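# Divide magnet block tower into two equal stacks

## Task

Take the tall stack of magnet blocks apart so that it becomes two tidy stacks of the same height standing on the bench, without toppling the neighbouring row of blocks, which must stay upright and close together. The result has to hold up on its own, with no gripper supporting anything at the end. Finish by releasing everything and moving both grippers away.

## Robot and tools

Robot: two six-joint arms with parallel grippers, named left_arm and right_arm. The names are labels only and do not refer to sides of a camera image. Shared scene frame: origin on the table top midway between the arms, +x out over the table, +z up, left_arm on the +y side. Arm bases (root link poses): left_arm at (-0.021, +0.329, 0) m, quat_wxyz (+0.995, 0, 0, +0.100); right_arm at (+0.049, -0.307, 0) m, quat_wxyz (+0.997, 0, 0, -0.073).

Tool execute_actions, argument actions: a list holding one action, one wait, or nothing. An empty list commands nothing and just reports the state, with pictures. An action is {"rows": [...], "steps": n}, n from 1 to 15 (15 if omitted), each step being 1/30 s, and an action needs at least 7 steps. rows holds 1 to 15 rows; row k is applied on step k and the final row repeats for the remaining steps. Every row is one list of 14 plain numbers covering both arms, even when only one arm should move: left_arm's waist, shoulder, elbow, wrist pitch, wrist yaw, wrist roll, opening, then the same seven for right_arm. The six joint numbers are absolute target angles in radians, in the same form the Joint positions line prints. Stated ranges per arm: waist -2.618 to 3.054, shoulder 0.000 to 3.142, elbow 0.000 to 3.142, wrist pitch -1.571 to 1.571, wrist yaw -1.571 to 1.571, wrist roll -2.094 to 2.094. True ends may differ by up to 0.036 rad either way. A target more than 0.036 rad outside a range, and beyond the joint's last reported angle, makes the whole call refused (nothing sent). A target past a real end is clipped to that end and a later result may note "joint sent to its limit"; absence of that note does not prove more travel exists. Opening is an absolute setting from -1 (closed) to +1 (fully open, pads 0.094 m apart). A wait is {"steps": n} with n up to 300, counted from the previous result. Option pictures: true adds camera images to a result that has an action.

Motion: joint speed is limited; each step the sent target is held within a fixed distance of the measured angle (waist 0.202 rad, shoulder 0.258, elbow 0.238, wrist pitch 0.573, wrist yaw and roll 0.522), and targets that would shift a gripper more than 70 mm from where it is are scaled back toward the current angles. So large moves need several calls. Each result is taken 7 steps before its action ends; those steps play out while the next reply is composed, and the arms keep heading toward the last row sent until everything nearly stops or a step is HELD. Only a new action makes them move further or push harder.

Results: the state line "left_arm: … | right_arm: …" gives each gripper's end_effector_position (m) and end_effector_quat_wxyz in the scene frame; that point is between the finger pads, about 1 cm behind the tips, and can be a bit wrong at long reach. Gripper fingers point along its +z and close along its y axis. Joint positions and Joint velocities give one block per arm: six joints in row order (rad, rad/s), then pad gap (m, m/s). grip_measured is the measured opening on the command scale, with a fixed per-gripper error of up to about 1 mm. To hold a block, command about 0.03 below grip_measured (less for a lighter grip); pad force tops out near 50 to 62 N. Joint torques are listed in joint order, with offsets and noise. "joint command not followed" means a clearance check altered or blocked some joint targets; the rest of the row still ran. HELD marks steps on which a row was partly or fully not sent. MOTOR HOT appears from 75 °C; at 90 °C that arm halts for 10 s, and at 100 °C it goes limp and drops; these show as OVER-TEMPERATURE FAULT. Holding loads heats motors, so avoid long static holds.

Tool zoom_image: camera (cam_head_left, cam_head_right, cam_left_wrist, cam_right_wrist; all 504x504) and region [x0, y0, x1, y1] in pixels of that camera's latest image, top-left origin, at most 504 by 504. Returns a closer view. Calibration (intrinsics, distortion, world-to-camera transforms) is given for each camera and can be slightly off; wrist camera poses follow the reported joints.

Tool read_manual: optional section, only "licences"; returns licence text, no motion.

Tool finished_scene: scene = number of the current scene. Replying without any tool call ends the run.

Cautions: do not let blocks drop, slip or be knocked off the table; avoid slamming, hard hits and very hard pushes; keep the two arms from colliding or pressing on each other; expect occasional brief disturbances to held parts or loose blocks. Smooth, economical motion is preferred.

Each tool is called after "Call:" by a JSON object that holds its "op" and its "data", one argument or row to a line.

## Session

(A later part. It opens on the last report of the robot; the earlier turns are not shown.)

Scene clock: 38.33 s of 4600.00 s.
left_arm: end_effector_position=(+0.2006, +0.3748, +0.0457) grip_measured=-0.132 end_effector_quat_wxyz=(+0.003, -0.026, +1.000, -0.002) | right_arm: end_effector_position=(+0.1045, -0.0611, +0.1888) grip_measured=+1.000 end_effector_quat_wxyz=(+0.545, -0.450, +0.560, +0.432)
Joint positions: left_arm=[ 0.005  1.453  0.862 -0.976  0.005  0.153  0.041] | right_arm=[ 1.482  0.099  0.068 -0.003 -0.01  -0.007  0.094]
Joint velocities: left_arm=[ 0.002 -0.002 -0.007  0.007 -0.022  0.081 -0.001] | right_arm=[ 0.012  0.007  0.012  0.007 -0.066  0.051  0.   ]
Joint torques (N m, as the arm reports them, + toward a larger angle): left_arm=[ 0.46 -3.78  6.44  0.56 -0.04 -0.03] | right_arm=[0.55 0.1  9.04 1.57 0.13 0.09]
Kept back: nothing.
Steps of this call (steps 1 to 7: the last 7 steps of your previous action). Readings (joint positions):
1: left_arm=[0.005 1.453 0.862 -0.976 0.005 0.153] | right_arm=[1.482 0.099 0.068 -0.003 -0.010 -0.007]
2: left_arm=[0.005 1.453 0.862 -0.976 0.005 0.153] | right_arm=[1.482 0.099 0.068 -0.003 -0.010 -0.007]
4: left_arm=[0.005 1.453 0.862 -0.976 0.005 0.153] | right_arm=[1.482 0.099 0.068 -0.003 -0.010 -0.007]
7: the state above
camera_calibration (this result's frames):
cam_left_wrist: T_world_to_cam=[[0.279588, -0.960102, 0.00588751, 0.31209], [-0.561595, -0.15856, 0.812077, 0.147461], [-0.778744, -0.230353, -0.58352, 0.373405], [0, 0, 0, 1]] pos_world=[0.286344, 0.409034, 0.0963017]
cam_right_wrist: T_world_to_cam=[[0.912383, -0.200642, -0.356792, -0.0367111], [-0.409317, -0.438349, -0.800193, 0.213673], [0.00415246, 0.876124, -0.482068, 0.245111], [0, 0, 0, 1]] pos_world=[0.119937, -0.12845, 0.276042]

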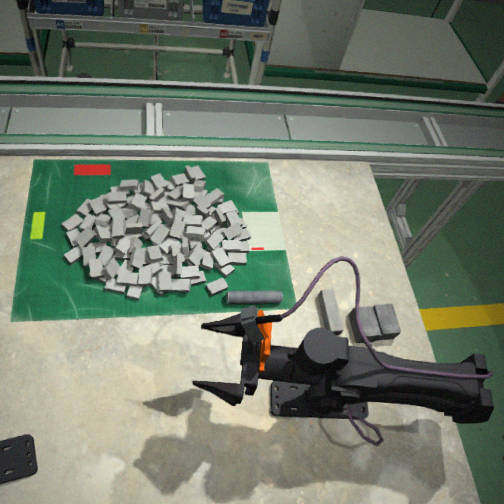

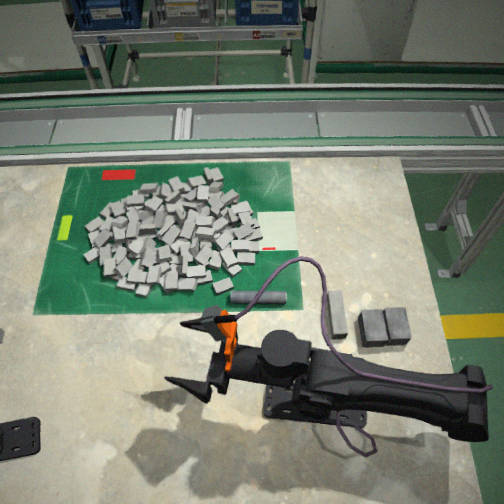

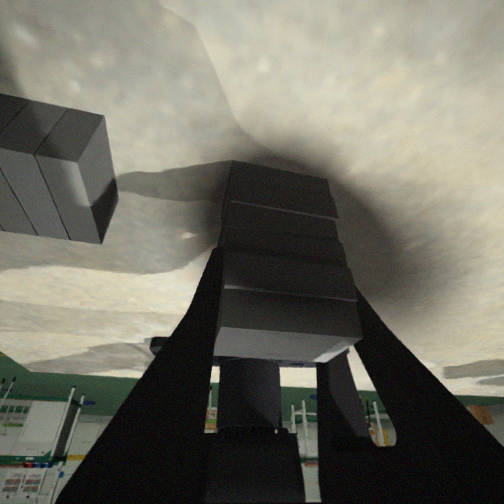

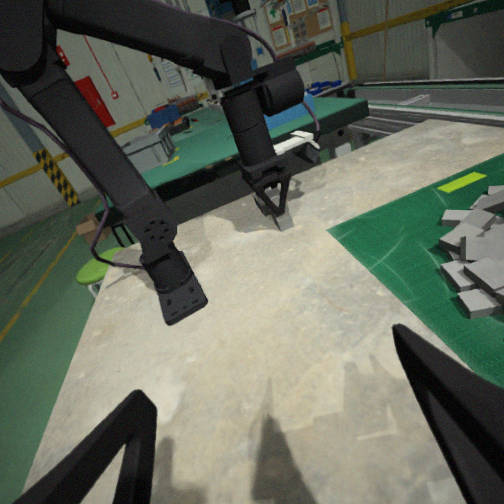

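Call:
{"op": "execute_actions", "data": {
  "actions": [
    {"rows": [[0.008,1.44,0.872,-0.98,0,0.15,-0.165,1.49,0.08,0.08,0,0,0,1],[0.008,1.43,0.88,-0.995,0,0.15,-0.165,1.49,0.08,0.08,0,0,0,1],[0.008,1.425,0.888,-1.01,0,0.15,-0.165,1.49,0.08,0.08,0,0,0,1],[0.008,1.422,0.896,-1.022,0,0.15,-0.165,1.49,0.08,0.08,0,0,0,1],[0.008,1.419,0.904,-1.034,0,0.15,-0.165,1.49,0.08,0.08,0,0,0,1],[0.008,1.416,0.912,-1.046,0,0.15,-0.165,1.49,0.08,0.08,0,0,0,1],[0.008,1.414,0.92,-1.056,0,0.15,-0.165,1.49,0.08,0.08,0,0,0,1],[0.008,1.412,0.928,-1.064,0,0.15,-0.165,1.49,0.08,0.08,0,0,0,1],[0.008,1.41,0.935,-1.07,0,0.15,-0.165,1.49,0.08,0.08,0,0,0,1],[0.008,1.41,0.94,-1.074,0,0.15,-0.165,1.49,0.08,0.08,0,0,0,1]], "steps": 15}
  ]
}}

Call:
{"op": "execute_actions", "data": {
  "actions": [
    {"steps": 10}
  ],
  "pictures": true
}}

Scene clock: 39.80 s of 4600.00 s.
left_arm: end_effector_position=(+0.1944, +0.3736, +0.0494) grip_measured=-0.132 end_effector_quat_wxyz=(-0.011, -0.026, +1.000, -0.004) | right_arm: end_effector_position=(+0.1045, -0.0611, +0.1888) grip_measured=+1.000 end_effector_quat_wxyz=(+0.545, -0.450, +0.560, +0.432)
Joint positions: left_arm=[ 0.005  1.449  0.874 -1.019  0.004  0.153  0.041] | right_arm=[ 1.482  0.099  0.068 -0.003 -0.01  -0.007  0.094]
Joint velocities: left_arm=[ 0.007 -0.042  0.159 -0.388  0.022  0.022  0.   ] | right_arm=[-0.007  0.002  0.002 -0.037 -0.051  0.007  0.   ]
Joint torques (N m, as the arm reports them, + toward a larger angle): left_arm=[ 0.28 -6.65 10.35  0.44 -0.05 -0.04] | right_arm=[0.57 0.1  9.07 1.56 0.15 0.09]
Steps of this call (steps 1 to 15: the robot went on to your last target; steps 16 to 36: nothing new was sent; steps 37 to 44: the first 8 steps of this action). Readings (joint positions):
37: left_arm=[0.005 1.453 0.862 -0.976 0.005 0.153] | right_arm=[1.482 0.099 0.068 -0.003 -0.010 -0.007]
38: left_arm=[0.005 1.453 0.862 -0.976 0.005 0.153] | right_arm=[1.482 0.099 0.068 -0.003 -0.010 -0.007]
40: left_arm=[0.005 1.453 0.862 -0.981 0.005 0.153] | right_arm=[1.482 0.099 0.068 -0.003 -0.010 -0.007]
44: the state above

Scene clock: 40.13 s of 4600.00 s.
left_arm: end_effector_position=(+0.1951, +0.3737, +0.0590) grip_measured=-0.132 end_effector_quat_wxyz=(-0.010, -0.026, +1.000, -0.004) | right_arm: end_effector_position=(+0.1045, -0.0611, +0.1888) grip_measured=+1.000 end_effector_quat_wxyz=(+0.545, -0.450, +0.560, +0.432)
Joint positions: left_arm=[ 0.005  1.437  0.904 -1.058  0.004  0.153  0.041] | right_arm=[ 1.482  0.099  0.068 -0.003 -0.01  -0.007  0.094]
Joint velocities: left_arm=[-0.027 -0.007 -0.002 -0.037  0.007 -0.007 -0.001] | right_arm=[-0.017 -0.017 -0.002  0.022  0.007  0.007  0.   ]
Joint torques (N m, as the arm reports them, + toward a larger angle): left_arm=[ 0.34 -6.12  9.64  0.3  -0.03 -0.04] | right_arm=[0.57 0.09 9.04 1.55 0.13 0.08]
Kept back: nothing.
Steps of this call (steps 1 to 7: the last 7 steps of your previous action; steps 8 to 10: the robot went on to your last target). Readings (joint positions):
1: left_arm=[0.005 1.447 0.880 -1.030 0.004 0.153] | right_arm=[1.482 0.099 0.068 -0.003 -0.010 -0.007]
2: left_arm=[0.005 1.445 0.887 -1.039 0.004 0.153] | right_arm=[1.482 0.099 0.068 -0.003 -0.010 -0.007]
4: left_arm=[0.005 1.440 0.898 -1.049 0.004 0.153] | right_arm=[1.482 0.099 0.068 -0.003 -0.010 -0.007]
8: left_arm=[0.005 1.437 0.904 -1.054 0.004 0.153] | right_arm=[1.482 0.099 0.068 -0.003 -0.010 -0.007]
10: the state above
camera_calibration (this result's frames):
cam_left_wrist: T_world_to_cam=[[0.279701, -0.960081, 0.00353612, 0.31263], [-0.541336, -0.154664, 0.826459, 0.127086], [-0.79292, -0.233076, -0.562986, 0.379181], [0, 0, 0, 1]] pos_world=[0.282013, 0.408184, 0.107336]
cam_right_wrist: T_world_to_cam=[[0.912383, -0.200642, -0.356792, -0.0367111], [-0.409317, -0.438349, -0.800193, 0.213673], [0.00415246, 0.876124, -0.482068, 0.245111], [0, 0, 0, 1]] pos_world=[0.119937, -0.12845, 0.276042]

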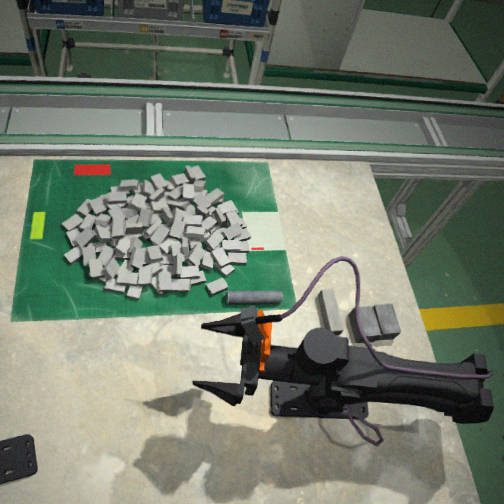

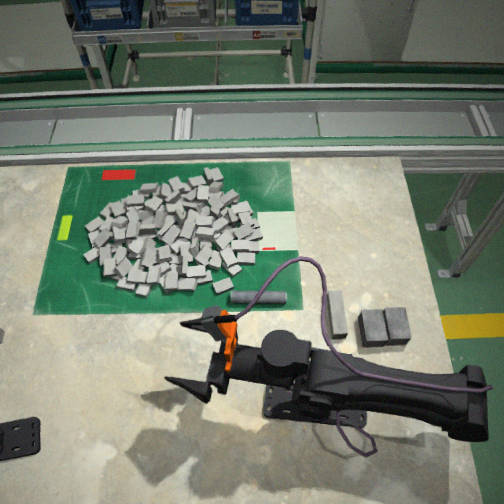

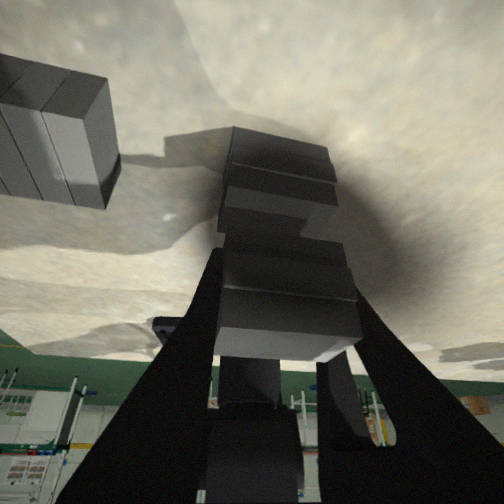

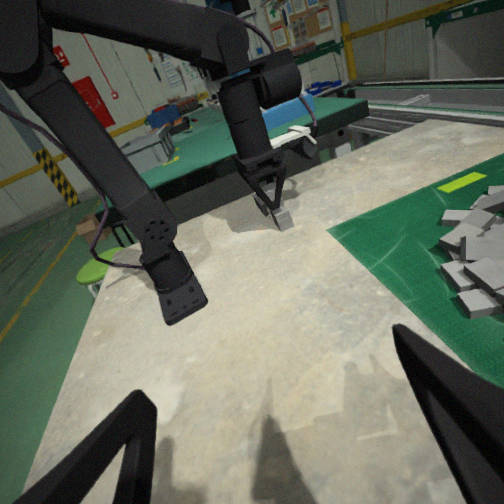

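Call:
{"op": "zoom_image", "data": {
  "camera": "cam_left_wrist",
  "region": [160, 115, 410, 365]
}}

Region (160, 115, 410, 365) of cam_left_wrist's 504x504 image, scaled by 2.016, with more detail than that image has.

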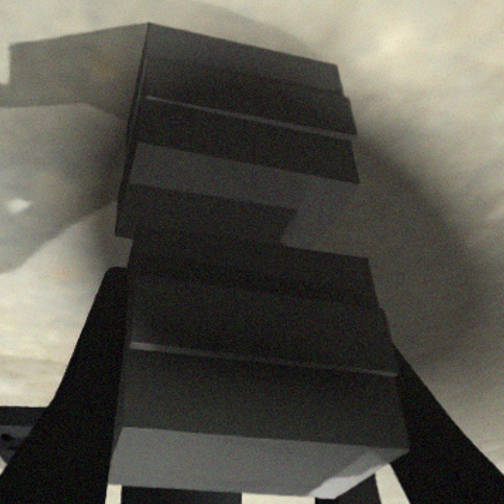

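Call:
{"op": "execute_actions", "data": {
  "actions": [
    {"rows": [[-0.011,1.41,0.94,-1.06,0,0.139,-0.165,1.49,0.08,0.08,0,0,0,1],[-0.033,1.41,0.94,-1.05,0,0.117,-0.165,1.49,0.08,0.08,0,0,0,1],[-0.066,1.41,0.94,-1.04,0,0.084,-0.165,1.49,0.08,0.08,0,0,0,1],[-0.111,1.41,0.94,-1.03,0,0.039,-0.165,1.49,0.08,0.08,0,0,0,1],[-0.16,1.41,0.94,-1.02,0,-0.01,-0.165,1.49,0.08,0.08,0,0,0,1],[-0.216,1.41,0.94,-1.012,0,-0.066,-0.165,1.49,0.08,0.08,0,0,0,1],[-0.277,1.41,0.94,-1.012,0,-0.127,-0.165,1.49,0.08,0.08,0,0,0,1],[-0.337,1.41,0.94,-1.012,0,-0.187,-0.165,1.49,0.08,0.08,0,0,0,1],[-0.393,1.415,0.93,-1.012,0,-0.243,-0.165,1.49,0.08,0.08,0,0,0,1],[-0.442,1.42,0.92,-1.012,0,-0.292,-0.165,1.49,0.08,0.08,0,0,0,1],[-0.487,1.425,0.91,-1.005,0,-0.337,-0.165,1.49,0.08,0.08,0,0,0,1],[-0.52,1.43,0.9,-0.99,0,-0.37,-0.165,1.49,0.08,0.08,0,0,0,1],[-0.542,1.436,0.888,-0.975,0,-0.392,-0.165,1.49,0.08,0.08,0,0,0,1],[-0.553,1.442,0.876,-0.958,0,-0.403,-0.165,1.49,0.08,0.08,0,0,0,1],[-0.553,1.448,0.864,-0.94,0,-0.403,-0.165,1.49,0.08,0.08,0,0,0,1]], "steps": 15}
  ]
}}

Call:
{"op": "execute_actions", "data": {
  "actions": [
    {"rows": [[-0.553,1.454,0.852,-0.922,0,-0.403,-0.165,1.49,0.08,0.08,0,0,0,1],[-0.553,1.46,0.841,-0.905,0,-0.403,-0.165,1.49,0.08,0.08,0,0,0,1],[-0.553,1.466,0.831,-0.889,0,-0.403,-0.165,1.49,0.08,0.08,0,0,0,1],[-0.553,1.472,0.822,-0.875,0,-0.403,-0.165,1.49,0.08,0.08,0,0,0,1],[-0.553,1.477,0.814,-0.863,0,-0.403,-0.165,1.49,0.08,0.08,0,0,0,1],[-0.553,1.482,0.807,-0.853,0,-0.403,-0.165,1.49,0.08,0.08,0,0,0,1],[-0.553,1.486,0.801,-0.845,0,-0.403,-0.165,1.49,0.08,0.08,0,0,0,1],[-0.553,1.489,0.796,-0.84,0,-0.403,-0.165,1.49,0.08,0.08,0,0,0,1],[-0.553,1.491,0.793,-0.838,0,-0.403,-0.165,1.49,0.08,0.08,0,0,0,1]], "steps": 15}
  ]
}}

Call:
{"op": "execute_actions", "data": {
  "actions": [
    {"steps": 10}
  ],
  "pictures": true
}}

Scene clock: 44.07 s of 4600.00 s.
left_arm: end_effector_position=(+0.2040, +0.3255, +0.0590) grip_measured=-0.132 end_effector_quat_wxyz=(-0.002, +0.008, +1.000, +0.006) | right_arm: end_effector_position=(+0.1045, -0.0611, +0.1888) grip_measured=+1.000 end_effector_quat_wxyz=(+0.545, -0.450, +0.560, +0.432)
Joint positions: left_arm=[-0.228  1.437  0.904 -1.041 -0.012 -0.012  0.041] | right_arm=[ 1.482  0.099  0.068 -0.003 -0.01  -0.007  0.094]
Joint velocities: left_arm=[-1.722 -0.012  0.002  0.154  0.037 -1.209 -0.001] | right_arm=[-0.007 -0.017  0.002 -0.037  0.007  0.022  0.   ]
Joint torques (N m, as the arm reports them, + toward a larger angle): left_arm=[-0.35 -6.1   9.71  0.4   0.17 -0.04] | right_arm=[0.57 0.09 9.06 1.56 0.11 0.09]
Steps of this call (steps 1 to 30: the robot went on to your last target; steps 31 to 90: nothing new was sent; then 0.67 s passed at rest; steps 91 to 98: the first 8 steps of this action). Readings (joint positions):
91: left_arm=[0.004 1.437 0.904 -1.064 0.004 0.152] | right_arm=[1.482 0.099 0.068 -0.003 -0.010 -0.007]
92: left_arm=[-0.001 1.437 0.904 -1.064 0.002 0.146] | right_arm=[1.482 0.099 0.068 -0.003 -0.010 -0.007]
94: left_arm=[-0.037 1.437 0.904 -1.063 -0.006 0.118] | right_arm=[1.482 0.099 0.068 -0.003 -0.010 -0.007]
98: the state above

Scene clock: 44.57 s of 4600.00 s.
left_arm: end_effector_position=(+0.1860, +0.2506, +0.0249) grip_measured=-0.132 end_effector_quat_wxyz=(-0.011, -0.012, +1.000, -0.003) | right_arm: end_effector_position=(+0.1045, -0.0611, +0.1888) grip_measured=+1.000 end_effector_quat_wxyz=(+0.545, -0.450, +0.560, +0.432)
Joint positions: left_arm=[-0.554  1.488  0.804 -0.904  0.012 -0.379  0.041] | right_arm=[ 1.482  0.099  0.068 -0.003 -0.01  -0.007  0.094]
Joint velocities: left_arm=[-0.007  0.134 -0.217  0.227 -0.066 -0.125  0.001] | right_arm=[-0.017 -0.007 -0.012 -0.022 -0.051 -0.007  0.   ]
Joint torques (N m, as the arm reports them, + toward a larger angle): left_arm=[ 0.14 -4.77  6.6   0.71 -0.12 -0.08] | right_arm=[0.61 0.12 9.07 1.56 0.13 0.08]
Steps of this call (steps 1 to 7: the last 7 steps of your previous action; steps 8 to 15: the first 8 steps of this action). Readings (joint positions):
8: left_arm=[-0.553 1.441 0.880 -0.979 0.015 -0.308] | right_arm=[1.482 0.099 0.068 -0.003 -0.010 -0.007]
9: left_arm=[-0.554 1.446 0.869 -0.967 0.016 -0.325] | right_arm=[1.482 0.099 0.068 -0.003 -0.010 -0.007]
11: left_arm=[-0.554 1.460 0.844 -0.943 0.013 -0.351] | right_arm=[1.482 0.099 0.068 -0.003 -0.010 -0.007]
15: the state above

Scene clock: 44.90 s of 4600.00 s.
left_arm: end_effector_position=(+0.1906, +0.2490, +0.0202) grip_measured=-0.132 end_effector_quat_wxyz=(-0.001, -0.020, +1.000, -0.006) | right_arm: end_effector_position=(+0.1045, -0.0611, +0.1888) grip_measured=+1.000 end_effector_quat_wxyz=(+0.545, -0.450, +0.560, +0.432)
Joint positions: left_arm=[-0.554  1.497  0.791 -0.863  0.012 -0.395  0.041] | right_arm=[ 1.482  0.099  0.068 -0.003 -0.01  -0.007  0.094]
Joint velocities: left_arm=[-0.002 -0.007 -0.017  0.095 -0.037 -0.066  0.001] | right_arm=[ 0.007  0.002  0.012  0.051 -0.007  0.007  0.   ]
Joint torques (N m, as the arm reports them, + toward a larger angle): left_arm=[ 0.12 -4.73  6.32  0.64 -0.1  -0.06] | right_arm=[0.58 0.14 9.03 1.57 0.13 0.09]
Kept back: nothing.
Steps of this call (steps 1 to 7: the last 7 steps of your previous action; steps 8 to 10: the robot went on to your last target). Readings (joint positions):
1: left_arm=[-0.554 1.493 0.798 -0.897 0.012 -0.382] | right_arm=[1.482 0.099 0.068 -0.003 -0.010 -0.007]
2: left_arm=[-0.554 1.495 0.794 -0.891 0.012 -0.385] | right_arm=[1.482 0.099 0.068 -0.003 -0.010 -0.007]
4: left_arm=[-0.554 1.497 0.791 -0.883 0.012 -0.390] | right_arm=[1.482 0.099 0.068 -0.003 -0.010 -0.007]
8: left_arm=[-0.554 1.497 0.791 -0.867 0.012 -0.394] | right_arm=[1.482 0.099 0.068 -0.003 -0.010 -0.007]
10: the state above
camera_calibration (this result's frames):
cam_left_wrist: T_world_to_cam=[[0.268979, -0.963075, 0.0117105, 0.196908], [-0.55731, -0.145713, 0.817419, 0.138387], [-0.785529, -0.226395, -0.575925, 0.321882], [0, 0, 0, 1]] pos_world=[0.277008, 0.282674, 0.0699543]
cam_right_wrist: T_world_to_cam=[[0.912383, -0.200642, -0.356792, -0.0367111], [-0.409317, -0.438349, -0.800193, 0.213673], [0.00415246, 0.876124, -0.482068, 0.245111], [0, 0, 0, 1]] pos_world=[0.119937, -0.12845, 0.276042]

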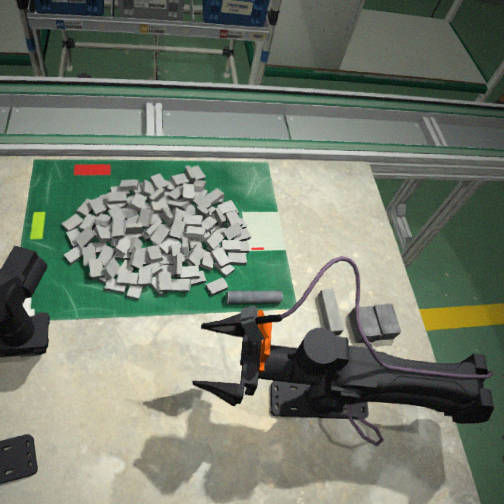

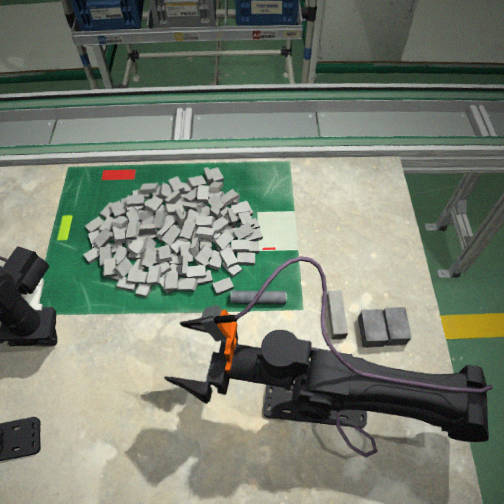

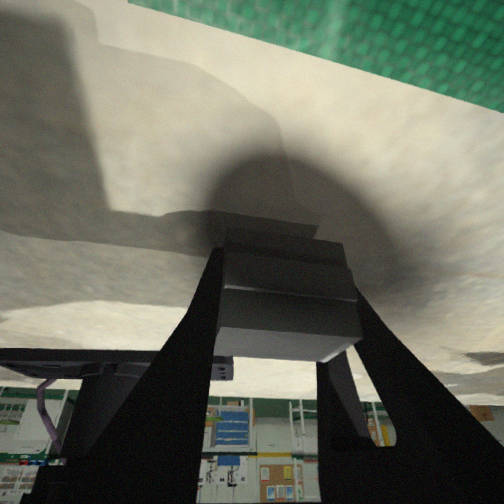

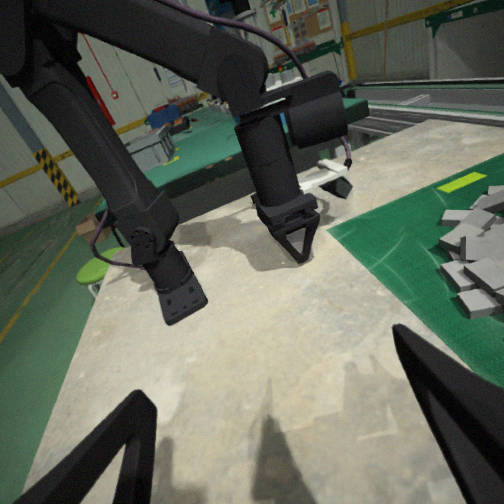

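Call:
{"op": "execute_actions", "data": {
  "actions": [
    {"rows": [[-0.553,1.497,0.785,-0.83,-0.008,-0.403,-0.165,1.49,0.08,0.08,0,0,0,1],[-0.553,1.502,0.778,-0.823,-0.008,-0.403,-0.165,1.49,0.08,0.08,0,0,0,1],[-0.553,1.506,0.773,-0.816,-0.008,-0.403,-0.165,1.49,0.08,0.08,0,0,0,1],[-0.553,1.509,0.77,-0.81,-0.008,-0.403,-0.165,1.49,0.08,0.08,0,0,0,1],[-0.553,1.511,0.768,-0.806,-0.008,-0.403,-0.165,1.49,0.08,0.08,0,0,0,1],[-0.553,1.513,0.766,-0.804,-0.008,-0.403,-0.165,1.49,0.08,0.08,0,0,0,1]], "steps": 15}
  ]
}}

Call:
{"op": "execute_actions", "data": {
  "actions": [
    {"steps": 8}
  ],
  "pictures": true
}}

Scene clock: 45.80 s of 4600.00 s.
left_arm: end_effector_position=(+0.1890, +0.2508, +0.0118) grip_measured=-0.132 end_effector_quat_wxyz=(-0.004, -0.022, +1.000, -0.001) | right_arm: end_effector_position=(+0.1045, -0.0611, +0.1888) grip_measured=+1.000 end_effector_quat_wxyz=(+0.545, -0.450, +0.560, +0.432)
Joint positions: left_arm=[-0.554  1.514  0.77  -0.833  0.005 -0.397  0.041] | right_arm=[ 1.482  0.099  0.068 -0.003 -0.01  -0.007  0.094]
Joint velocities: left_arm=[-0.017  0.071 -0.076 -0.037 -0.022  0.095 -0.   ] | right_arm=[ 0.002 -0.007  0.017 -0.051  0.007 -0.066  0.   ]
Joint torques (N m, as the arm reports them, + toward a larger angle): left_arm=[ 0.12 -4.8   5.99  0.68 -0.12 -0.06] | right_arm=[0.58 0.06 9.04 1.56 0.12 0.1 ]
Steps of this call (steps 1 to 19: the robot went on to your last target; steps 20 to 27: the first 8 steps of this action). Readings (joint positions):
20: left_arm=[-0.554 1.497 0.791 -0.859 0.011 -0.397] | right_arm=[1.482 0.099 0.068 -0.003 -0.010 -0.007]
21: left_arm=[-0.554 1.497 0.790 -0.856 0.010 -0.397] | right_arm=[1.482 0.099 0.068 -0.003 -0.010 -0.007]
23: left_arm=[-0.554 1.500 0.784 -0.846 0.007 -0.397] | right_arm=[1.482 0.099 0.068 -0.003 -0.010 -0.007]
27: the state above

Scene clock: 46.07 s of 4600.00 s.
left_arm: end_effector_position=(+0.1890, +0.2510, +0.0112) grip_measured=-0.132 end_effector_quat_wxyz=(-0.004, -0.022, +1.000, -0.001) | right_arm: end_effector_position=(+0.1045, -0.0611, +0.1888) grip_measured=+1.000 end_effector_quat_wxyz=(+0.545, -0.450, +0.560, +0.432)
Joint positions: left_arm=[-0.554  1.516  0.768 -0.83   0.005 -0.397  0.041] | right_arm=[ 1.482  0.099  0.068 -0.003 -0.01  -0.007  0.094]
Joint velocities: left_arm=[ 0.002 -0.007 -0.007  0.037  0.007 -0.022 -0.001] | right_arm=[-0.002 -0.007 -0.007  0.051 -0.022  0.051  0.   ]
Joint torques (N m, as the arm reports them, + toward a larger angle): left_arm=[ 0.15 -4.61  5.8   0.69 -0.12 -0.07] | right_arm=[0.6  0.09 9.08 1.56 0.12 0.08]
Kept back: nothing.
Steps of this call (steps 1 to 7: the last 7 steps of your previous action; step 8: the robot went on to your last target). Readings (joint positions):
1: left_arm=[-0.554 1.516 0.768 -0.833 0.005 -0.397] | right_arm=[1.482 0.099 0.068 -0.003 -0.010 -0.007]
2: left_arm=[-0.554 1.516 0.768 -0.831 0.005 -0.397] | right_arm=[1.482 0.099 0.068 -0.003 -0.010 -0.007]
4: left_arm=[-0.554 1.516 0.768 -0.830 0.005 -0.397] | right_arm=[1.482 0.099 0.068 -0.003 -0.010 -0.007]
8: the state above
camera_calibration (this result's frames):
cam_left_wrist: T_world_to_cam=[[0.271202, -0.962522, 0.00067599, 0.198859], [-0.552279, -0.155035, 0.819117, 0.146574], [-0.788313, -0.222519, -0.573626, 0.315447], [0, 0, 0, 1]] pos_world=[0.27569, 0.284324, 0.060753]
cam_right_wrist: T_world_to_cam=[[0.912383, -0.200642, -0.356792, -0.0367111], [-0.409317, -0.438349, -0.800193, 0.213673], [0.00415246, 0.876124, -0.482068, 0.245111], [0, 0, 0, 1]] pos_world=[0.119937, -0.12845, 0.276042]

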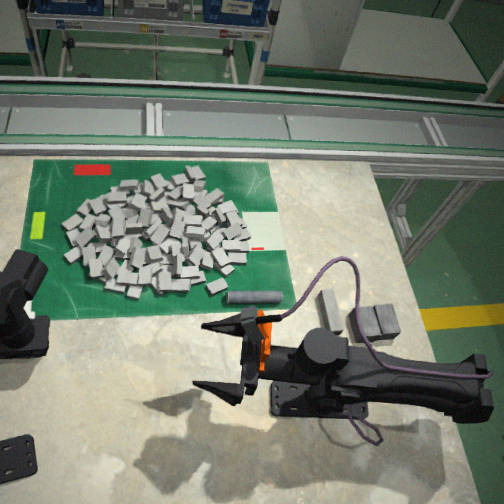

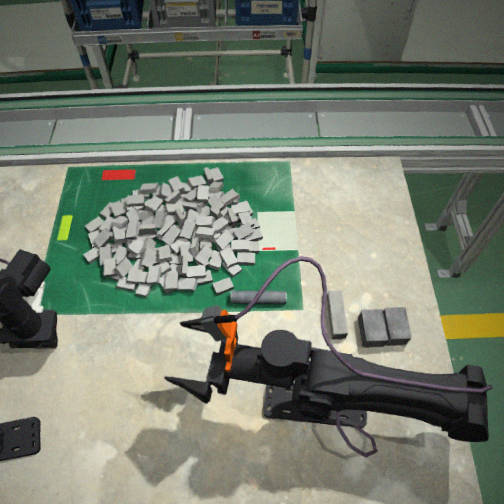

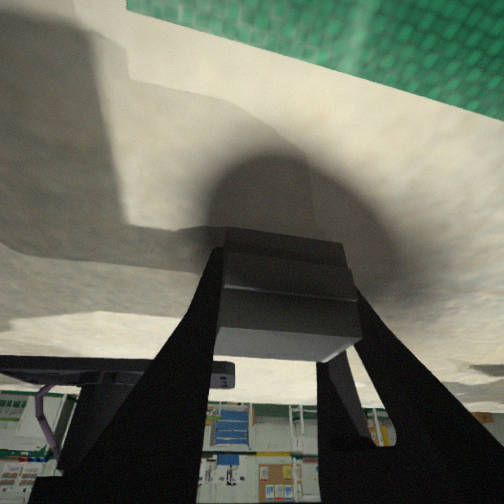

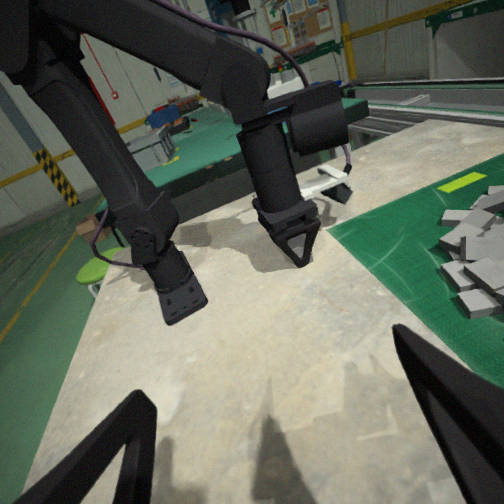

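Call:
{"op": "execute_actions", "data": {
  "actions": [
    {"rows": [[-0.553,1.506,0.778,-0.81,-0.005,-0.4,-0.13,1.49,0.08,0.08,0,0,0,1],[-0.553,1.506,0.778,-0.81,-0.005,-0.4,-0.09,1.49,0.08,0.08,0,0,0,1],[-0.553,1.506,0.778,-0.81,-0.005,-0.4,0.0,1.49,0.08,0.08,0,0,0,1],[-0.553,1.506,0.778,-0.806,-0.005,-0.4,0.2,1.49,0.08,0.08,0,0,0,1],[-0.553,1.506,0.778,-0.804,-0.005,-0.3,0.4,1.49,0.08,0.08,0,0,0,1],[-0.553,1.506,0.778,-0.804,-0.005,-0.15,0.5,1.49,0.08,0.08,0,0,0,1],[-0.553,1.506,0.778,-0.804,-0.005,0.0,0.5,1.49,0.08,0.08,0,0,0,1],[-0.553,1.506,0.778,-0.804,-0.005,0.2,0.5,1.49,0.08,0.08,0,0,0,1],[-0.553,1.506,0.778,-0.804,-0.005,1.182,0.5,1.49,0.08,0.08,0,0,0,1]], "steps": 15}
  ]
}}

Call:
{"op": "execute_actions", "data": {
  "actions": [
    {"steps": 24}
  ],
  "pictures": true
}}

Scene clock: 47.70 s of 4600.00 s.
left_arm: end_effector_position=(+0.1896, +0.2509, +0.0112) grip_measured=+0.494 end_effector_quat_wxyz=(-0.003, +0.081, +0.997, -0.001) | right_arm: end_effector_position=(+0.1045, -0.0611, +0.1888) grip_measured=+1.000 end_effector_quat_wxyz=(+0.545, -0.450, +0.560, +0.432)
Joint positions: left_arm=[-0.554  1.516  0.768 -0.828  0.004 -0.192  0.07 ] | right_arm=[ 1.482  0.099  0.068 -0.003 -0.01  -0.007  0.094]
Joint velocities: left_arm=[ 0.007 -0.007 -0.002  0.037 -0.051  2.586  0.006] | right_arm=[-0.007  0.007 -0.012 -0.037 -0.007  0.007  0.   ]
Joint torques (N m, as the arm reports them, + toward a larger angle): left_arm=[ 0.13 -5.05  6.76  0.65 -0.06  0.  ] | right_arm=[0.55 0.06 9.07 1.55 0.12 0.09]
Steps of this call (steps 1 to 15: the robot went on to your last target; steps 16 to 41: nothing new was sent; steps 42 to 49: the first 8 steps of this action). Readings (joint positions):
42: left_arm=[-0.554 1.516 0.768 -0.830 0.005 -0.397] | right_arm=[1.482 0.099 0.068 -0.003 -0.010 -0.007]
43: left_arm=[-0.554 1.516 0.768 -0.830 0.005 -0.397] | right_arm=[1.482 0.099 0.068 -0.003 -0.010 -0.007]
45: left_arm=[-0.554 1.516 0.768 -0.829 0.005 -0.397] | right_arm=[1.482 0.099 0.068 -0.003 -0.010 -0.007]
49: the state above

Scene clock: 48.50 s of 4600.00 s.
left_arm: end_effector_position=(+0.1914, +0.2523, +0.0112) grip_measured=+0.497 end_effector_quat_wxyz=(-0.001, +0.687, +0.727, +0.003) | right_arm: end_effector_position=(+0.1045, -0.0611, +0.1888) grip_measured=+1.000 end_effector_quat_wxyz=(+0.545, -0.450, +0.560, +0.432)
Joint positions: left_arm=[-0.554  1.516  0.768 -0.823 -0.007  1.16   0.07 ] | right_arm=[ 1.482  0.099  0.068 -0.003 -0.01  -0.007  0.094]
Joint velocities: left_arm=[-0.022 -0.007 -0.002  0.037  0.037  0.066 -0.001] | right_arm=[-0.007  0.007 -0.012  0.007  0.095 -0.037  0.   ]
Joint torques (N m, as the arm reports them, + toward a larger angle): left_arm=[ 0.14 -5.12  6.95  0.62  0.05  0.08] | right_arm=[0.57 0.1  9.03 1.56 0.14 0.09]
Kept back: nothing.
Steps of this call (steps 1 to 7: the last 7 steps of your previous action; steps 8 to 24: the robot went on to your last target). Readings (joint positions):
1: left_arm=[-0.554 1.516 0.768 -0.827 0.004 -0.092] | right_arm=[1.482 0.099 0.068 -0.003 -0.010 -0.007]
2: left_arm=[-0.554 1.516 0.768 -0.826 0.004 0.008] | right_arm=[1.482 0.099 0.068 -0.003 -0.010 -0.007]
4: left_arm=[-0.554 1.516 0.768 -0.826 0.003 0.209] | right_arm=[1.482 0.099 0.068 -0.003 -0.010 -0.007]
8: left_arm=[-0.554 1.516 0.768 -0.825 0.000 0.611] | right_arm=[1.482 0.099 0.068 -0.003 -0.010 -0.007]
24: the state above
camera_calibration (this result's frames):
cam_left_wrist: T_world_to_cam=[[-0.958743, -0.28425, -0.00376333, 0.263892], [-0.166658, 0.551296, 0.817495, -0.103892], [-0.230298, 0.784395, -0.575923, -0.0431972], [0, 0, 0, 1]] pos_world=[0.225742, 0.16617, 0.0610461]
cam_right_wrist: T_world_to_cam=[[0.912383, -0.200642, -0.356792, -0.0367111], [-0.409317, -0.438349, -0.800193, 0.213673], [0.00415246, 0.876124, -0.482068, 0.245111], [0, 0, 0, 1]] pos_world=[0.119937, -0.12845, 0.276042]

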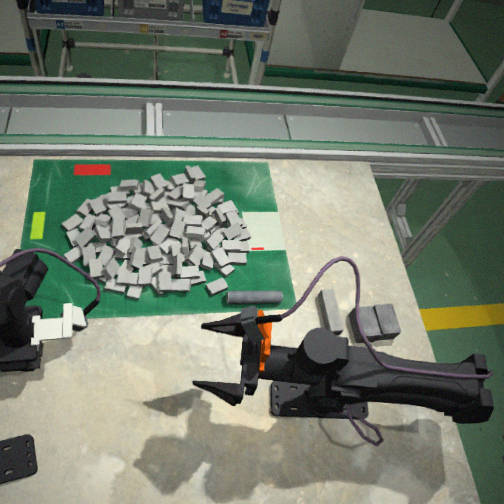

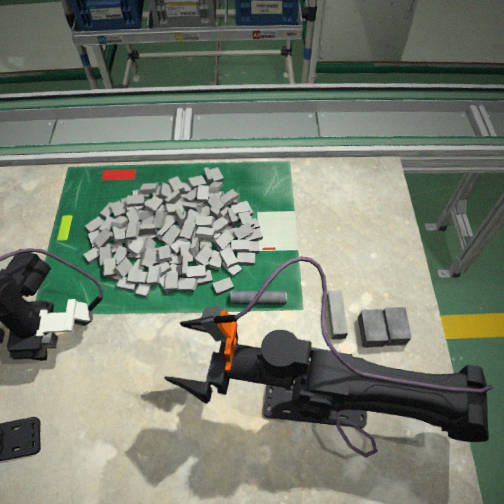

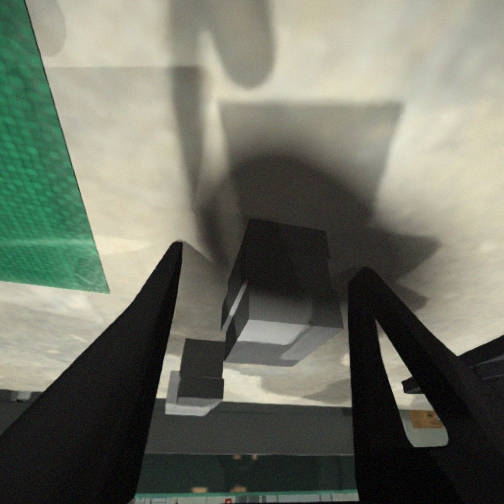

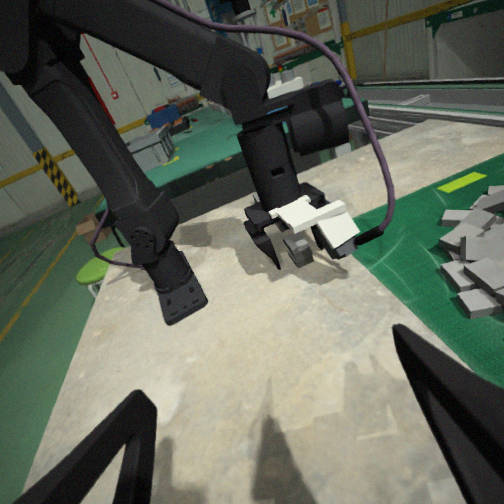

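Call:
{"op": "execute_actions", "data": {
  "actions": [
    {"rows": [[-0.553,1.506,0.778,-0.81,-0.003,1.182,0.3,1.49,0.08,0.08,0,0,0,1],[-0.553,1.506,0.778,-0.81,-0.003,1.182,0.1,1.49,0.08,0.08,0,0,0,1],[-0.553,1.506,0.778,-0.81,-0.003,1.182,-0.1,1.49,0.08,0.08,0,0,0,1],[-0.553,1.506,0.778,-0.81,-0.003,1.182,-0.22,1.49,0.08,0.08,0,0,0,1],[-0.553,1.506,0.778,-0.81,-0.003,1.182,-0.28,1.49,0.08,0.08,0,0,0,1],[-0.553,1.506,0.778,-0.81,-0.003,1.182,-0.31,1.49,0.08,0.08,0,0,0,1],[-0.553,1.506,0.778,-0.81,-0.003,1.182,-0.34,1.49,0.08,0.08,0,0,0,1],[-0.553,1.506,0.778,-0.81,-0.003,1.182,-0.365,1.49,0.08,0.08,0,0,0,1],[-0.553,1.506,0.778,-0.81,-0.003,1.182,-0.39,1.49,0.08,0.08,0,0,0,1],[-0.553,1.506,0.778,-0.81,-0.003,1.182,-0.41,1.49,0.08,0.08,0,0,0,1],[-0.553,1.506,0.778,-0.81,-0.003,1.182,-0.43,1.49,0.08,0.08,0,0,0,1],[-0.553,1.506,0.778,-0.81,-0.003,1.182,-0.45,1.49,0.08,0.08,0,0,0,1],[-0.553,1.506,0.778,-0.81,-0.003,1.182,-0.47,1.49,0.08,0.08,0,0,0,1],[-0.553,1.506,0.778,-0.81,-0.003,1.182,-0.485,1.49,0.08,0.08,0,0,0,1]], "steps": 15}
  ]
}}

Call:
{"op": "execute_actions", "data": {
  "actions": [
    {"steps": 10}
  ]
}}

Scene clock: 49.47 s of 4600.00 s.
left_arm: end_effector_position=(+0.1921, +0.2524, +0.0112) grip_measured=-0.351 end_effector_quat_wxyz=(-0.000, +0.693, +0.721, +0.005) | right_arm: end_effector_position=(+0.1045, -0.0611, +0.1888) grip_measured=+1.000 end_effector_quat_wxyz=(+0.545, -0.450, +0.560, +0.432)
Joint positions: left_arm=[-0.554  1.516  0.768 -0.82  -0.009  1.176  0.03 ] | right_arm=[ 1.482  0.099  0.068 -0.003 -0.01  -0.007  0.094]
Joint velocities: left_arm=[-0.002  0.002 -0.002  0.022  0.022  0.022 -0.023] | right_arm=[ 0.007  0.007 -0.007 -0.022 -0.095  0.022  0.   ]
Joint torques (N m, as the arm reports them, + toward a larger angle): left_arm=[ 0.12 -5.11  6.87  0.5   0.1   0.05] | right_arm=[0.6  0.11 9.02 1.56 0.13 0.1 ]
Steps of this call (steps 1 to 21: the robot went on to your last target; steps 22 to 29: the first 8 steps of this action). Readings (joint positions):
22: left_arm=[-0.554 1.516 0.768 -0.821 -0.008 1.176] | right_arm=[1.482 0.099 0.068 -0.003 -0.010 -0.007]
23: left_arm=[-0.554 1.516 0.768 -0.821 -0.008 1.176] | right_arm=[1.482 0.099 0.068 -0.003 -0.010 -0.007]
25: left_arm=[-0.554 1.516 0.768 -0.821 -0.008 1.176] | right_arm=[1.482 0.099 0.068 -0.003 -0.010 -0.007]
29: the state above

Scene clock: 49.80 s of 4600.00 s.
left_arm: end_effector_position=(+0.1928, +0.2523, +0.0112) grip_measured=-0.453 end_effector_quat_wxyz=(+0.001, +0.693, +0.721, +0.006) | right_arm: end_effector_position=(+0.1045, -0.0611, +0.1888) grip_measured=+1.000 end_effector_quat_wxyz=(+0.545, -0.450, +0.560, +0.432)
Joint positions: left_arm=[-0.554  1.516  0.768 -0.818 -0.01   1.176  0.026] | right_arm=[ 1.482  0.099  0.068 -0.003 -0.01  -0.007  0.094]
Joint velocities: left_arm=[ 0.002 -0.002 -0.002 -0.037 -0.051  0.037 -0.001] | right_arm=[ 0.012  0.002 -0.017  0.051  0.022  0.022  0.   ]
Joint torques (N m, as the arm reports them, + toward a larger angle): left_arm=[ 0.13 -5.06  6.91  0.53  0.06  0.07] | right_arm=[0.6  0.15 9.08 1.55 0.12 0.08]
Kept back: nothing.
Steps of this call (steps 1 to 7: the last 7 steps of your previous action; steps 8 to 10: the robot went on to your last target). Readings (joint positions):
1: left_arm=[-0.554 1.516 0.768 -0.820 -0.009 1.176] | right_arm=[1.482 0.099 0.068 -0.003 -0.010 -0.007]
2: left_arm=[-0.554 1.516 0.768 -0.818 -0.010 1.176] | right_arm=[1.482 0.099 0.068 -0.003 -0.010 -0.007]
4: left_arm=[-0.554 1.516 0.768 -0.818 -0.010 1.176] | right_arm=[1.482 0.099 0.068 -0.003 -0.010 -0.007]
8: left_arm=[-0.554 1.516 0.768 -0.818 -0.010 1.176] | right_arm=[1.482 0.099 0.068 -0.003 -0.010 -0.007]
10: the state above

Call:
{"op": "execute_actions", "data": {
  "actions": [
    {"rows": [[-0.553,1.506,0.778,-0.81,-0.003,1.182,-0.43,1.49,0.08,0.08,0,0,0,1],[-0.553,1.506,0.778,-0.81,-0.003,1.182,-0.38,1.49,0.08,0.08,0,0,0,1],[-0.553,1.506,0.778,-0.81,-0.003,1.182,-0.2,1.49,0.08,0.08,0,0,0,1],[-0.553,1.506,0.778,-0.81,-0.003,1.19,0.05,1.49,0.08,0.08,0,0,0,1],[-0.542,1.506,0.778,-0.81,-0.003,1.22,0.3,1.49,0.08,0.08,0,0,0,1],[-0.52,1.506,0.778,-0.81,-0.003,1.27,0.6,1.49,0.08,0.08,0,0,0,1],[-0.486,1.506,0.778,-0.81,-0.003,1.33,0.9,1.49,0.08,0.08,0,0,0,1],[-0.44,1.506,0.778,-0.81,-0.003,1.4,1,1.49,0.08,0.08,0,0,0,1],[-0.39,1.506,0.778,-0.81,-0.003,1.47,1,1.49,0.08,0.08,0,0,0,1],[-0.333,1.506,0.778,-0.81,-0.003,1.54,1,1.49,0.08,0.08,0,0,0,1],[-0.272,1.506,0.778,-0.81,-0.003,1.61,1,1.49,0.08,0.08,0,0,0,1],[-0.21,1.506,0.778,-0.81,-0.003,1.67,1,1.49,0.08,0.08,0,0,0,1],[-0.153,1.506,0.778,-0.81,-0.003,1.72,1,1.49,0.08,0.08,0,0,0,1],[-0.103,1.506,0.778,-0.81,-0.003,1.75,1,1.49,0.08,0.08,0,0,0,1],[-0.058,1.506,0.778,-0.81,-0.003,1.76,1,1.49,0.08,0.08,0,0,0,1]], "steps": 15}
  ]
}}

Call:
{"op": "execute_actions", "data": {
  "actions": [
    {"rows": [[-0.024,1.506,0.778,-0.81,0.003,1.76,1,1.49,0.08,0.08,0,0,0,1],[-0.002,1.506,0.778,-0.81,0.003,1.76,0.8,1.49,0.08,0.08,0,0,0,1],[0.008,1.506,0.778,-0.81,0.003,1.75,0.6,1.49,0.08,0.08,0,0,0,1],[0.008,1.506,0.778,-0.81,0.003,1.74,0.4,1.49,0.08,0.08,0,0,0,1],[0.008,1.506,0.778,-0.81,0.003,1.737,0.2,1.49,0.08,0.08,0,0,0,1],[0.008,1.506,0.778,-0.81,0.003,1.737,0.05,1.49,0.08,0.08,0,0,0,1]], "steps": 15}
  ],
  "pictures": true
}}

Scene clock: 52.10 s of 4600.00 s.
left_arm: end_effector_position=(+0.1953, +0.2600, +0.0112) grip_measured=+0.922 end_effector_quat_wxyz=(+0.001, +0.707, +0.707, +0.004) | right_arm: end_effector_position=(+0.1045, -0.0611, +0.1888) grip_measured=+1.000 end_effector_quat_wxyz=(+0.545, -0.450, +0.560, +0.432)
Joint positions: left_arm=[-0.515  1.516  0.768 -0.818 -0.005  1.255  0.09 ] | right_arm=[ 1.482  0.099  0.068 -0.003 -0.01  -0.007  0.094]
Joint velocities: left_arm=[ 0.808  0.007  0.002 -0.007  0.037  0.916  0.165] | right_arm=[-0.012 -0.002 -0.002  0.037 -0.007 -0.022  0.   ]
Joint torques (N m, as the arm reports them, + toward a larger angle): left_arm=[ 2.19 -5.15  6.91  0.52 -0.05  0.02] | right_arm=[0.57 0.13 9.04 1.57 0.12 0.09]
Steps of this call (steps 1 to 15: the robot went on to your last target; steps 16 to 61: nothing new was sent; steps 62 to 69: the first 8 steps of this action). Readings (joint positions):
62: left_arm=[-0.554 1.516 0.768 -0.818 -0.010 1.176] | right_arm=[1.482 0.099 0.068 -0.003 -0.010 -0.007]
63: left_arm=[-0.554 1.516 0.768 -0.818 -0.010 1.176] | right_arm=[1.482 0.099 0.068 -0.003 -0.010 -0.007]
65: left_arm=[-0.554 1.516 0.768 -0.818 -0.010 1.177] | right_arm=[1.482 0.099 0.068 -0.003 -0.010 -0.007]
69: the state above

Scene clock: 52.60 s of 4600.00 s.
left_arm: end_effector_position=(+0.2021, +0.3790, +0.0112) grip_measured=+0.057 end_effector_quat_wxyz=(-0.002, +0.683, +0.731, +0.009) | right_arm: end_effector_position=(+0.1045, -0.0611, +0.1888) grip_measured=+1.000 end_effector_quat_wxyz=(+0.545, -0.450, +0.560, +0.432)
Joint positions: left_arm=[ 0.007  1.516  0.768 -0.81  -0.014  1.71   0.05 ] | right_arm=[ 1.482  0.099  0.068 -0.003 -0.01  -0.007  0.094]
Joint velocities: left_arm=[-0.002 -0.017  0.002 -0.007  0.022  0.11  -0.009] | right_arm=[-0.012 -0.012 -0.007 -0.051  0.007 -0.095  0.   ]
Joint torques (N m, as the arm reports them, + toward a larger angle): left_arm=[ 0.14 -5.14  6.85  0.48  0.2   0.09] | right_arm=[0.61 0.08 9.07 1.55 0.12 0.1 ]
Steps of this call (steps 1 to 7: the last 7 steps of your previous action; steps 8 to 15: the first 8 steps of this action). Readings (joint positions):
8: left_arm=[-0.091 1.516 0.768 -0.810 -0.010 1.620] | right_arm=[1.482 0.099 0.068 -0.003 -0.010 -0.007]
9: left_arm=[-0.050 1.516 0.768 -0.810 -0.012 1.647] | right_arm=[1.482 0.099 0.068 -0.003 -0.010 -0.007]
11: left_arm=[-0.002 1.516 0.768 -0.810 -0.015 1.680] | right_arm=[1.482 0.099 0.068 -0.003 -0.010 -0.007]
15: the state above
camera_calibration (this result's frames):
cam_left_wrist: T_world_to_cam=[[-0.95546, -0.294832, -0.0130585, 0.31358], [-0.178207, 0.541115, 0.82185, -0.165871], [-0.235241, 0.787572, -0.569555, -0.140419], [0, 0, 0, 1]] pos_world=[0.237022, 0.292799, 0.0604396]
cam_right_wrist: T_world_to_cam=[[0.912383, -0.200642, -0.356792, -0.0367111], [-0.409317, -0.438349, -0.800193, 0.213673], [0.00415246, 0.876124, -0.482068, 0.245111], [0, 0, 0, 1]] pos_world=[0.119937, -0.12845, 0.276042]

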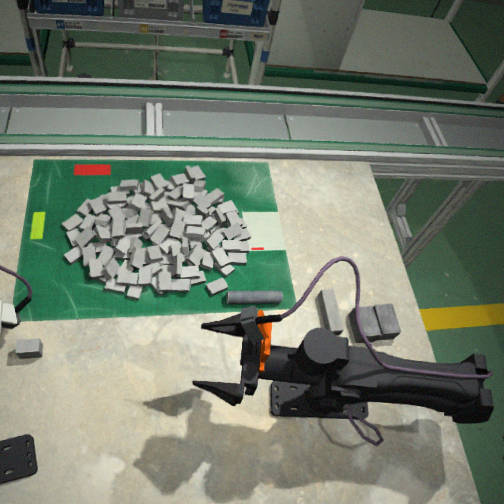

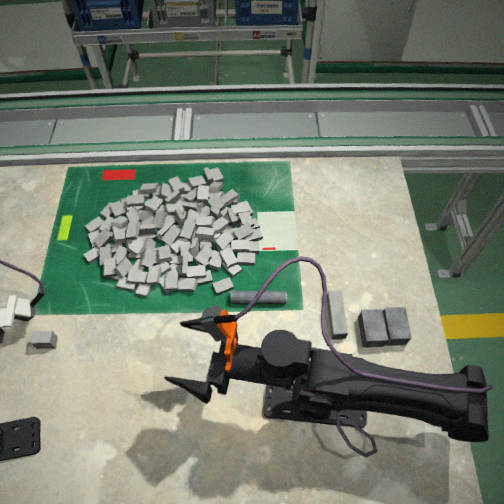

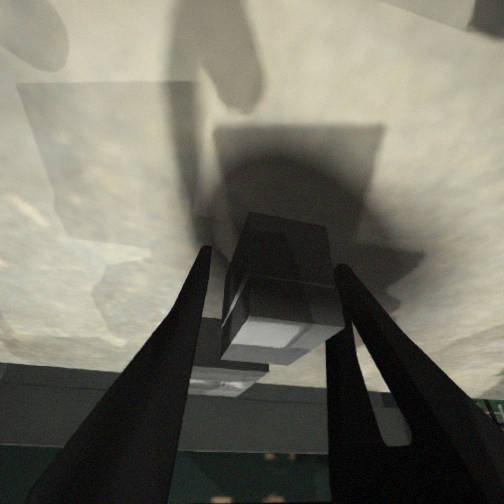

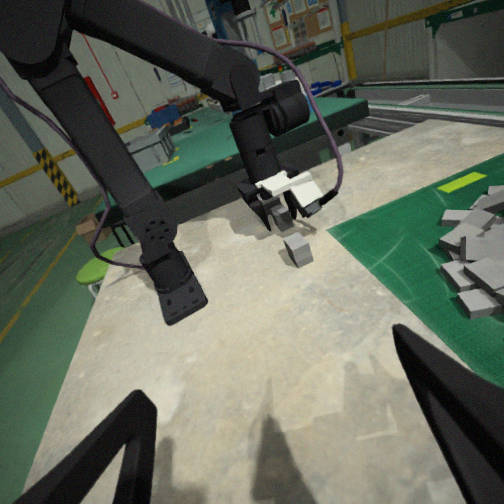

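Call:
{"op": "execute_actions", "data": {
  "actions": [
    {"rows": [[0.008,1.506,0.778,-0.812,0.016,1.737,-0.08,1.49,0.08,0.08,0,0,0,1],[0.008,1.506,0.778,-0.812,0.016,1.737,-0.18,1.49,0.08,0.08,0,0,0,1],[0.008,1.506,0.778,-0.812,0.016,1.737,-0.24,1.49,0.08,0.08,0,0,0,1],[0.008,1.506,0.778,-0.812,0.016,1.737,-0.28,1.49,0.08,0.08,0,0,0,1],[0.008,1.506,0.778,-0.812,0.016,1.737,-0.31,1.49,0.08,0.08,0,0,0,1],[0.008,1.506,0.778,-0.812,0.016,1.737,-0.34,1.49,0.08,0.08,0,0,0,1],[0.008,1.506,0.778,-0.812,0.016,1.737,-0.365,1.49,0.08,0.08,0,0,0,1],[0.008,1.506,0.778,-0.812,0.016,1.737,-0.39,1.49,0.08,0.08,0,0,0,1],[0.008,1.506,0.778,-0.812,0.016,1.737,-0.41,1.49,0.08,0.08,0,0,0,1],[0.008,1.506,0.778,-0.812,0.016,1.737,-0.43,1.49,0.08,0.08,0,0,0,1],[0.008,1.506,0.778,-0.812,0.016,1.737,-0.445,1.49,0.08,0.08,0,0,0,1],[0.008,1.506,0.778,-0.812,0.016,1.737,-0.46,1.49,0.08,0.08,0,0,0,1],[0.008,1.506,0.778,-0.812,0.016,1.737,-0.475,1.49,0.08,0.08,0,0,0,1]], "steps": 15}
  ]
}}

Call:
{"op": "execute_actions", "data": {
  "actions": [
    {"rows": [[0.008,1.506,0.778,-0.812,0.016,1.737,-0.475,1.49,0.08,0.08,0,0,0,1],[0.008,1.506,0.778,-0.812,0.016,1.737,-0.43,1.49,0.08,0.08,0,0,0,1],[0.008,1.506,0.778,-0.812,0.016,1.737,-0.38,1.49,0.08,0.08,0,0,0,1],[0.008,1.506,0.778,-0.812,0.016,1.737,-0.2,1.49,0.08,0.08,0,0,0,1],[0.008,1.506,0.778,-0.812,0.016,1.737,0.05,1.49,0.08,0.08,0,0,0,1],[0.008,1.506,0.778,-0.812,0.016,1.68,0.3,1.49,0.08,0.08,0,0,0,1],[0.008,1.506,0.778,-0.812,0.012,1.55,0.42,1.49,0.08,0.08,0,0,0,1],[0.008,1.506,0.778,-0.812,0.012,1.38,0.42,1.49,0.08,0.08,0,0,0,1],[0.008,1.506,0.778,-0.812,0.008,1.2,0.42,1.49,0.08,0.08,0,0,0,1],[0.008,1.506,0.778,-0.812,0.005,0.15,0.42,1.49,0.08,0.08,0,0,0,1]], "steps": 15}
  ]
}}

Call:
{"op": "execute_actions", "data": {
  "actions": [
    {"steps": 26}
  ],
  "pictures": true
}}

Scene clock: 54.03 s of 4600.00 s.
left_arm: end_effector_position=(+0.2029, +0.3773, +0.0112) grip_measured=-0.377 end_effector_quat_wxyz=(+0.002, +0.690, +0.723, +0.007) | right_arm: end_effector_position=(+0.1045, -0.0611, +0.1888) grip_measured=+1.000 end_effector_quat_wxyz=(+0.545, -0.450, +0.560, +0.432)
Joint positions: left_arm=[ 0.007  1.516  0.768 -0.809 -0.004  1.731  0.029] | right_arm=[ 1.482  0.099  0.068 -0.003 -0.01  -0.007  0.094]
Joint velocities: left_arm=[-0.007  0.002  0.017  0.007 -0.051  0.037 -0.02 ] | right_arm=[-0.022 -0.012  0.007 -0.037 -0.037  0.022  0.   ]
Joint torques (N m, as the arm reports them, + toward a larger angle): left_arm=[ 0.14 -5.13  6.87  0.41  0.21  0.07] | right_arm=[0.57 0.1  9.02 1.55 0.12 0.1 ]
Steps of this call (steps 1 to 7: the last 7 steps of your previous action; steps 8 to 30: the robot went on to your last target; steps 31 to 35: nothing new was sent; steps 36 to 43: the first 8 steps of this action). Readings (joint positions):
36: left_arm=[0.007 1.516 0.768 -0.810 -0.012 1.731] | right_arm=[1.482 0.099 0.068 -0.003 -0.010 -0.007]
37: left_arm=[0.007 1.516 0.768 -0.810 -0.010 1.731] | right_arm=[1.482 0.099 0.068 -0.003 -0.010 -0.007]
39: left_arm=[0.007 1.516 0.768 -0.810 -0.007 1.731] | right_arm=[1.482 0.099 0.068 -0.003 -0.010 -0.007]
43: the state above

Scene clock: 54.53 s of 4600.00 s.
left_arm: end_effector_position=(+0.2031, +0.3770, +0.0112) grip_measured=+0.400 end_effector_quat_wxyz=(+0.004, +0.656, +0.755, +0.007) | right_arm: end_effector_position=(+0.1045, -0.0611, +0.1888) grip_measured=+1.000 end_effector_quat_wxyz=(+0.545, -0.450, +0.560, +0.432)
Joint positions: left_arm=[ 0.007  1.516  0.768 -0.808 -0.002  1.639  0.066] | right_arm=[ 1.482  0.099  0.068 -0.003 -0.01  -0.007  0.094]
Joint velocities: left_arm=[-0.012 -0.002 -0.002 -0.066  0.066 -1.766  0.035] | right_arm=[ 0.002  0.002 -0.007  0.007 -0.037 -0.051  0.   ]
Joint torques (N m, as the arm reports them, + toward a larger angle): left_arm=[ 0.2  -5.2   6.87  0.42  0.18 -0.01] | right_arm=[0.59 0.09 9.04 1.56 0.12 0.08]
Steps of this call (steps 1 to 7: the last 7 steps of your previous action; steps 8 to 15: the first 8 steps of this action). Readings (joint positions):
8: left_arm=[0.007 1.516 0.768 -0.808 -0.003 1.731] | right_arm=[1.482 0.099 0.068 -0.003 -0.010 -0.007]
9: left_arm=[0.007 1.516 0.768 -0.808 -0.003 1.731] | right_arm=[1.482 0.099 0.068 -0.003 -0.010 -0.007]
11: left_arm=[0.007 1.516 0.768 -0.808 -0.002 1.731] | right_arm=[1.482 0.099 0.068 -0.003 -0.010 -0.007]
15: the state above

Scene clock: 55.40 s of 4600.00 s.
left_arm: end_effector_position=(+0.2031, +0.3768, +0.0112) grip_measured=+0.418 end_effector_quat_wxyz=(+0.007, -0.019, +1.000, +0.002) | right_arm: end_effector_position=(+0.1045, -0.0611, +0.1888) grip_measured=+1.000 end_effector_quat_wxyz=(+0.545, -0.450, +0.560, +0.432)
Joint positions: left_arm=[ 0.007  1.516  0.768 -0.808 -0.001  0.17   0.067] | right_arm=[ 1.482  0.099  0.068 -0.003 -0.01  -0.007  0.094]
Joint velocities: left_arm=[-0.002  0.007  0.017 -0.051 -0.037 -0.139  0.001] | right_arm=[ 0.002 -0.007 -0.002 -0.007  0.095 -0.022  0.   ]
Joint torques (N m, as the arm reports them, + toward a larger angle): left_arm=[ 0.06 -5.15  6.9   0.41  0.09 -0.06] | right_arm=[0.59 0.12 9.06 1.55 0.15 0.1 ]
Kept back: nothing.
Steps of this call (steps 1 to 7: the last 7 steps of your previous action; steps 8 to 26: the robot went on to your last target). Readings (joint positions):
1: left_arm=[0.007 1.516 0.768 -0.808 -0.002 1.558] | right_arm=[1.482 0.099 0.068 -0.003 -0.010 -0.007]
2: left_arm=[0.007 1.516 0.768 -0.808 -0.002 1.460] | right_arm=[1.482 0.099 0.068 -0.003 -0.010 -0.007]
4: left_arm=[0.007 1.516 0.768 -0.808 -0.002 1.259] | right_arm=[1.482 0.099 0.068 -0.003 -0.010 -0.007]
8: left_arm=[0.007 1.516 0.768 -0.808 -0.002 0.857] | right_arm=[1.482 0.099 0.068 -0.003 -0.010 -0.007]
26: the state above
camera_calibration (this result's frames):
cam_left_wrist: T_world_to_cam=[[0.265663, -0.964066, 0.000772937, 0.317901], [-0.57138, -0.156807, 0.805566, 0.178573], [-0.776497, -0.214451, -0.592505, 0.349367], [0, 0, 0, 1]] pos_world=[0.288861, 0.409401, 0.0629034]
cam_right_wrist: T_world_to_cam=[[0.912383, -0.200642, -0.356792, -0.0367111], [-0.409317, -0.438349, -0.800193, 0.213673], [0.00415246, 0.876124, -0.482068, 0.245111], [0, 0, 0, 1]] pos_world=[0.119937, -0.12845, 0.276042]

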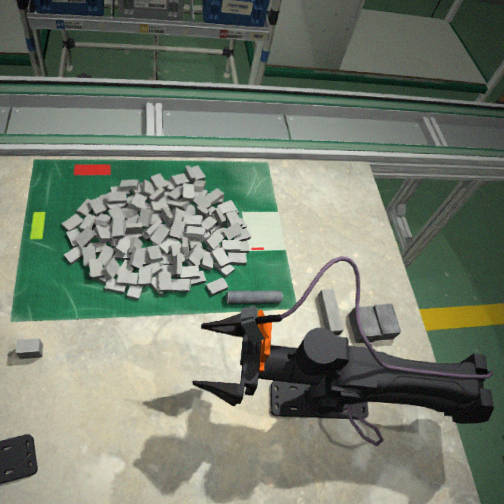

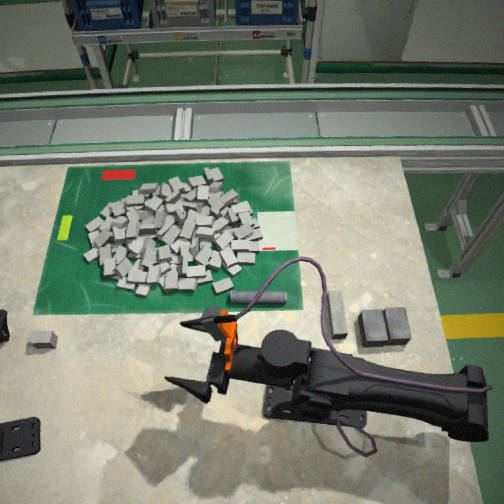

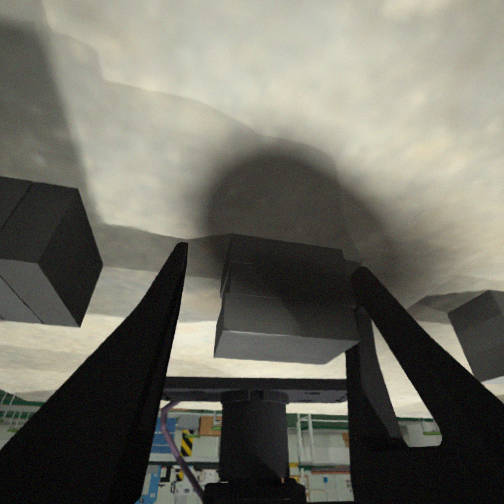

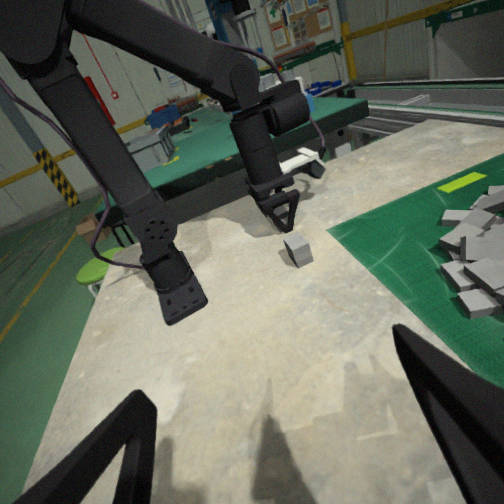

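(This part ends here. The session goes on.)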